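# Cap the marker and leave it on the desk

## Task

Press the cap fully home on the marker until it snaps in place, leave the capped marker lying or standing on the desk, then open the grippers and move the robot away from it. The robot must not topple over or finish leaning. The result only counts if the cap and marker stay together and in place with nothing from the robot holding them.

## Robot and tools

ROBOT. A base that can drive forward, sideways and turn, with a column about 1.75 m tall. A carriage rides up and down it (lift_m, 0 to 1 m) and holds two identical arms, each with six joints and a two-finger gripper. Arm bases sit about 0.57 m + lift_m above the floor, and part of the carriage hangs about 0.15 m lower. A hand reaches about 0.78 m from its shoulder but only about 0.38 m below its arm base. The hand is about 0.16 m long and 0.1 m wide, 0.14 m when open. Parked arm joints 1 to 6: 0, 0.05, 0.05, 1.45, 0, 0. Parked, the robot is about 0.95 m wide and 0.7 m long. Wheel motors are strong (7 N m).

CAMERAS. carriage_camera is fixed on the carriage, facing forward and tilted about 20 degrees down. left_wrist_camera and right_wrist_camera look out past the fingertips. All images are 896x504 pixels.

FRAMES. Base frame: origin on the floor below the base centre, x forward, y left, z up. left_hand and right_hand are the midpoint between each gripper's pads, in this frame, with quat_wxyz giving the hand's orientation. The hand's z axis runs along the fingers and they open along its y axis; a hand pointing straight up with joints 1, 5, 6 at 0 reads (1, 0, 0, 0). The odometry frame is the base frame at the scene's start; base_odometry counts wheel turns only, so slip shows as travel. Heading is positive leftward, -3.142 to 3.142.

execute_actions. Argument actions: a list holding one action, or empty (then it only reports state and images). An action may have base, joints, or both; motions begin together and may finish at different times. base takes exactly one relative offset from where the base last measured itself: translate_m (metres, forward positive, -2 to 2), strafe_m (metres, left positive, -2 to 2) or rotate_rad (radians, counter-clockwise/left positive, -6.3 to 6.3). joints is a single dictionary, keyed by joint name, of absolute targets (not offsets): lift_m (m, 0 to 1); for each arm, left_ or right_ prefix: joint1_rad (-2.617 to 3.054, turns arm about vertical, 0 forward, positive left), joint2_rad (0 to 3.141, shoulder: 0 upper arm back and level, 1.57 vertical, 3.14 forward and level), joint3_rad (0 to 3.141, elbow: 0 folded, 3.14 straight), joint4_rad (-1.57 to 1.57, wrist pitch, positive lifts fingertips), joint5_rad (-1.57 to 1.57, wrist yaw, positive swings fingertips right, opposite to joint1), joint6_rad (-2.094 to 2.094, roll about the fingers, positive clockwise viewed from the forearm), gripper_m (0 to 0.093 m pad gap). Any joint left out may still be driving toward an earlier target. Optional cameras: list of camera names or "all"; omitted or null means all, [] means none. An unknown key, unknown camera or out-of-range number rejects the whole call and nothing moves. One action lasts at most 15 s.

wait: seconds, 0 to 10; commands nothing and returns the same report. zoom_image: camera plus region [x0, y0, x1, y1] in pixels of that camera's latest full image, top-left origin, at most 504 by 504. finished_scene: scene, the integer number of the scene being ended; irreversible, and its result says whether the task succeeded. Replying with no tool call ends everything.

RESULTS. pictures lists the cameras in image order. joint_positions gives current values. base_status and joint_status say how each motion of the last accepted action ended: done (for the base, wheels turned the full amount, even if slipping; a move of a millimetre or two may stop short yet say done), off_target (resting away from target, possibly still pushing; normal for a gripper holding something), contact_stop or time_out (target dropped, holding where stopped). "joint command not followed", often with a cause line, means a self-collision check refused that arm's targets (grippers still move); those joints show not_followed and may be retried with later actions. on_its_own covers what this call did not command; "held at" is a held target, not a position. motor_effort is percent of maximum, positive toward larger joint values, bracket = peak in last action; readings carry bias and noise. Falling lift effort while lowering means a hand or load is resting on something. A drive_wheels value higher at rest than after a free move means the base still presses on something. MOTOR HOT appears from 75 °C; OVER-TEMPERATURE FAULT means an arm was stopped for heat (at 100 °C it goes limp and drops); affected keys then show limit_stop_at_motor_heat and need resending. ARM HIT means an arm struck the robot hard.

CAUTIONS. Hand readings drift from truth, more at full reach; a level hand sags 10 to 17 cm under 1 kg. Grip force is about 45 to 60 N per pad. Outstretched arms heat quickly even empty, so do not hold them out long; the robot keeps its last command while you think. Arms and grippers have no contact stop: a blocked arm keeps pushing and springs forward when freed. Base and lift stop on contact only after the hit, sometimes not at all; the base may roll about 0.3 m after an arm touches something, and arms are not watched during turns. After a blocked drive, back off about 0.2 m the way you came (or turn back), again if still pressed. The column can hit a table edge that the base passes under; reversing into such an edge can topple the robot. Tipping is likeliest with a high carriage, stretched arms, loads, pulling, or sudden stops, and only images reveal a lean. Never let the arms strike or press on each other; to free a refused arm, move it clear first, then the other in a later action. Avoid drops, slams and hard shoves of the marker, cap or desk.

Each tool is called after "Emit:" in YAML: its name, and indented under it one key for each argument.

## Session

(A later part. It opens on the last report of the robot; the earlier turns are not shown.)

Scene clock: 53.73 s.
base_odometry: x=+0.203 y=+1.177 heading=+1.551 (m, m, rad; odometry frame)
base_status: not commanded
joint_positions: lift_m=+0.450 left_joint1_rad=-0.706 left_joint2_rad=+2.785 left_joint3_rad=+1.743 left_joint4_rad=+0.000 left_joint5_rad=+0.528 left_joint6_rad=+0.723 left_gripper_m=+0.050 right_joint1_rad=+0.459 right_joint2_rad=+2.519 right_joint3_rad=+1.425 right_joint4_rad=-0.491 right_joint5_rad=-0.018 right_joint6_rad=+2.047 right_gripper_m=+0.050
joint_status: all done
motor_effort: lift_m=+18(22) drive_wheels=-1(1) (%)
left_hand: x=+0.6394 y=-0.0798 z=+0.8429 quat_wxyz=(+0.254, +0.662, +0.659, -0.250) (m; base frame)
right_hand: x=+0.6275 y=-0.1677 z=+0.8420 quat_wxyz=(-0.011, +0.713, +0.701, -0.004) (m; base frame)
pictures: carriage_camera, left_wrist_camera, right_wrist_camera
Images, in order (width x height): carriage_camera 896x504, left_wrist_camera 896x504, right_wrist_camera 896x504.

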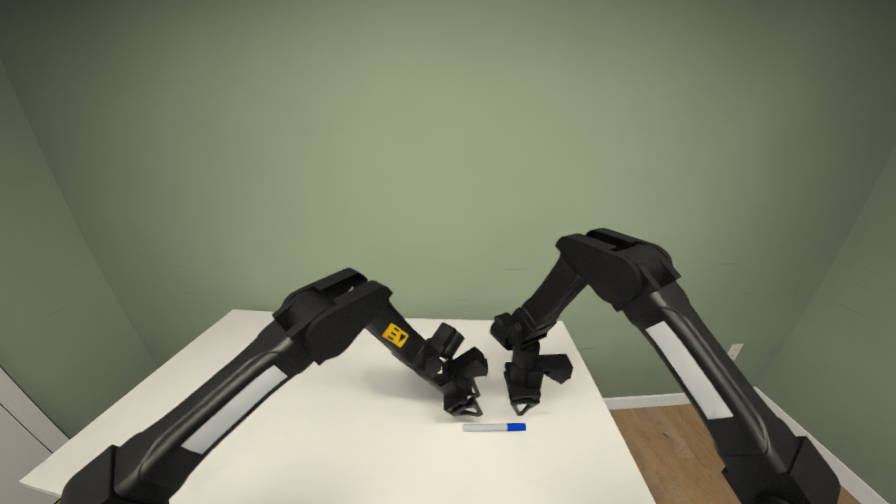

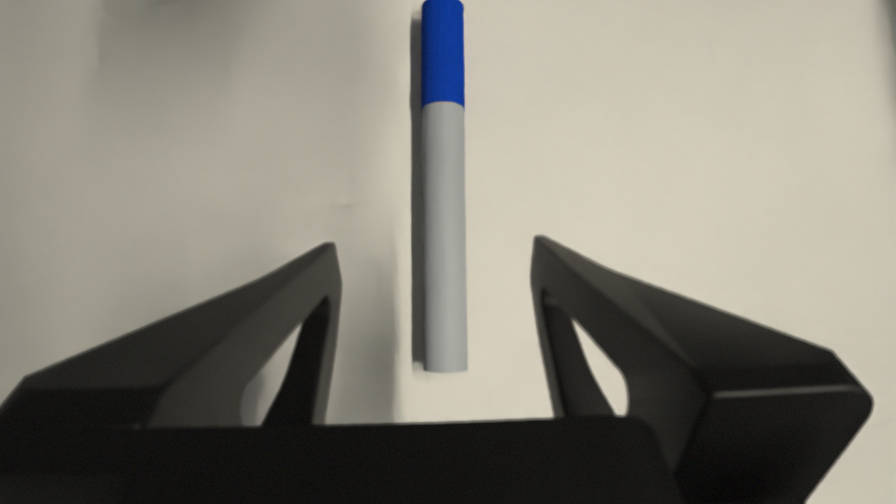

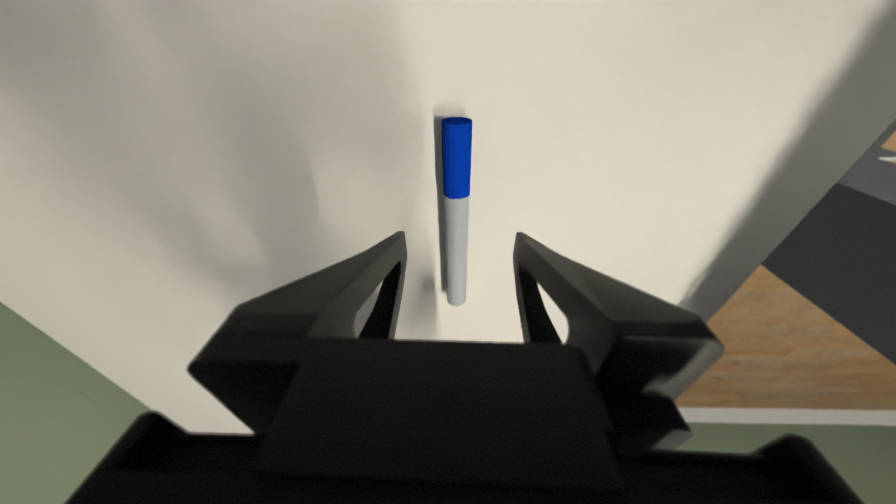

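Emit:
execute_actions:
  actions:
    - {"base": {"translate_m": -0.2}, "joints": {"left_joint1_rad": 0.0, "left_joint2_rad": 1.2, "left_joint3_rad": 0.9, "left_joint4_rad": 0.0, "left_joint5_rad": 0.0, "left_joint6_rad": 0.0, "right_joint1_rad": 0.0, "right_joint2_rad": 1.2, "right_joint3_rad": 0.9, "right_joint4_rad": 0.0, "right_joint5_rad": 0.0, "right_joint6_rad": 0.0}}
  cameras: ["carriage_camera"]

Scene clock: 56.00 s.
base_odometry: x=+0.198 y=+0.977 heading=+1.551 (m, m, rad; odometry frame)
base_status: done
joint_positions: lift_m=+0.450 left_joint1_rad=-0.003 left_joint2_rad=+1.205 left_joint3_rad=+0.913 left_joint4_rad=+0.000 left_joint5_rad=-0.007 left_joint6_rad=+0.004 left_gripper_m=+0.050 right_joint1_rad=-0.002 right_joint2_rad=+1.208 right_joint3_rad=+0.927 right_joint4_rad=+0.001 right_joint5_rad=+0.001 right_joint6_rad=+0.007 right_gripper_m=+0.050
joint_status: all done
motor_effort: lift_m=+19(18) drive_wheels=-4(12) (%)
left_hand: x=+0.6860 y=+0.3461 z=+1.2868 quat_wxyz=(+0.597, +0.001, +0.802, +0.003) (m; base frame)
right_hand: x=+0.6879 y=-0.3472 z=+1.2928 quat_wxyz=(+0.602, +0.004, +0.799, +0.001) (m; base frame)
pictures: carriage_camera
Images, in order (width x height): carriage_camera 896x504.

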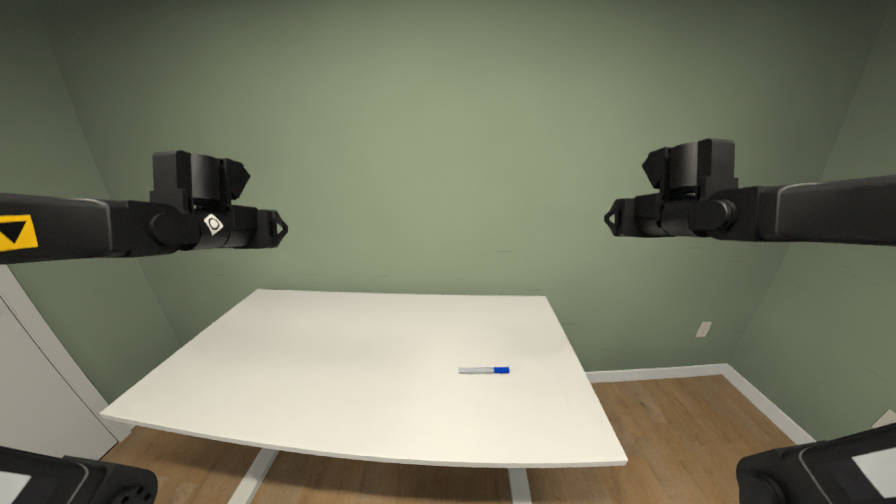

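Emit:
finished_scene:
  scene: 1

The scene is finished: the task was done.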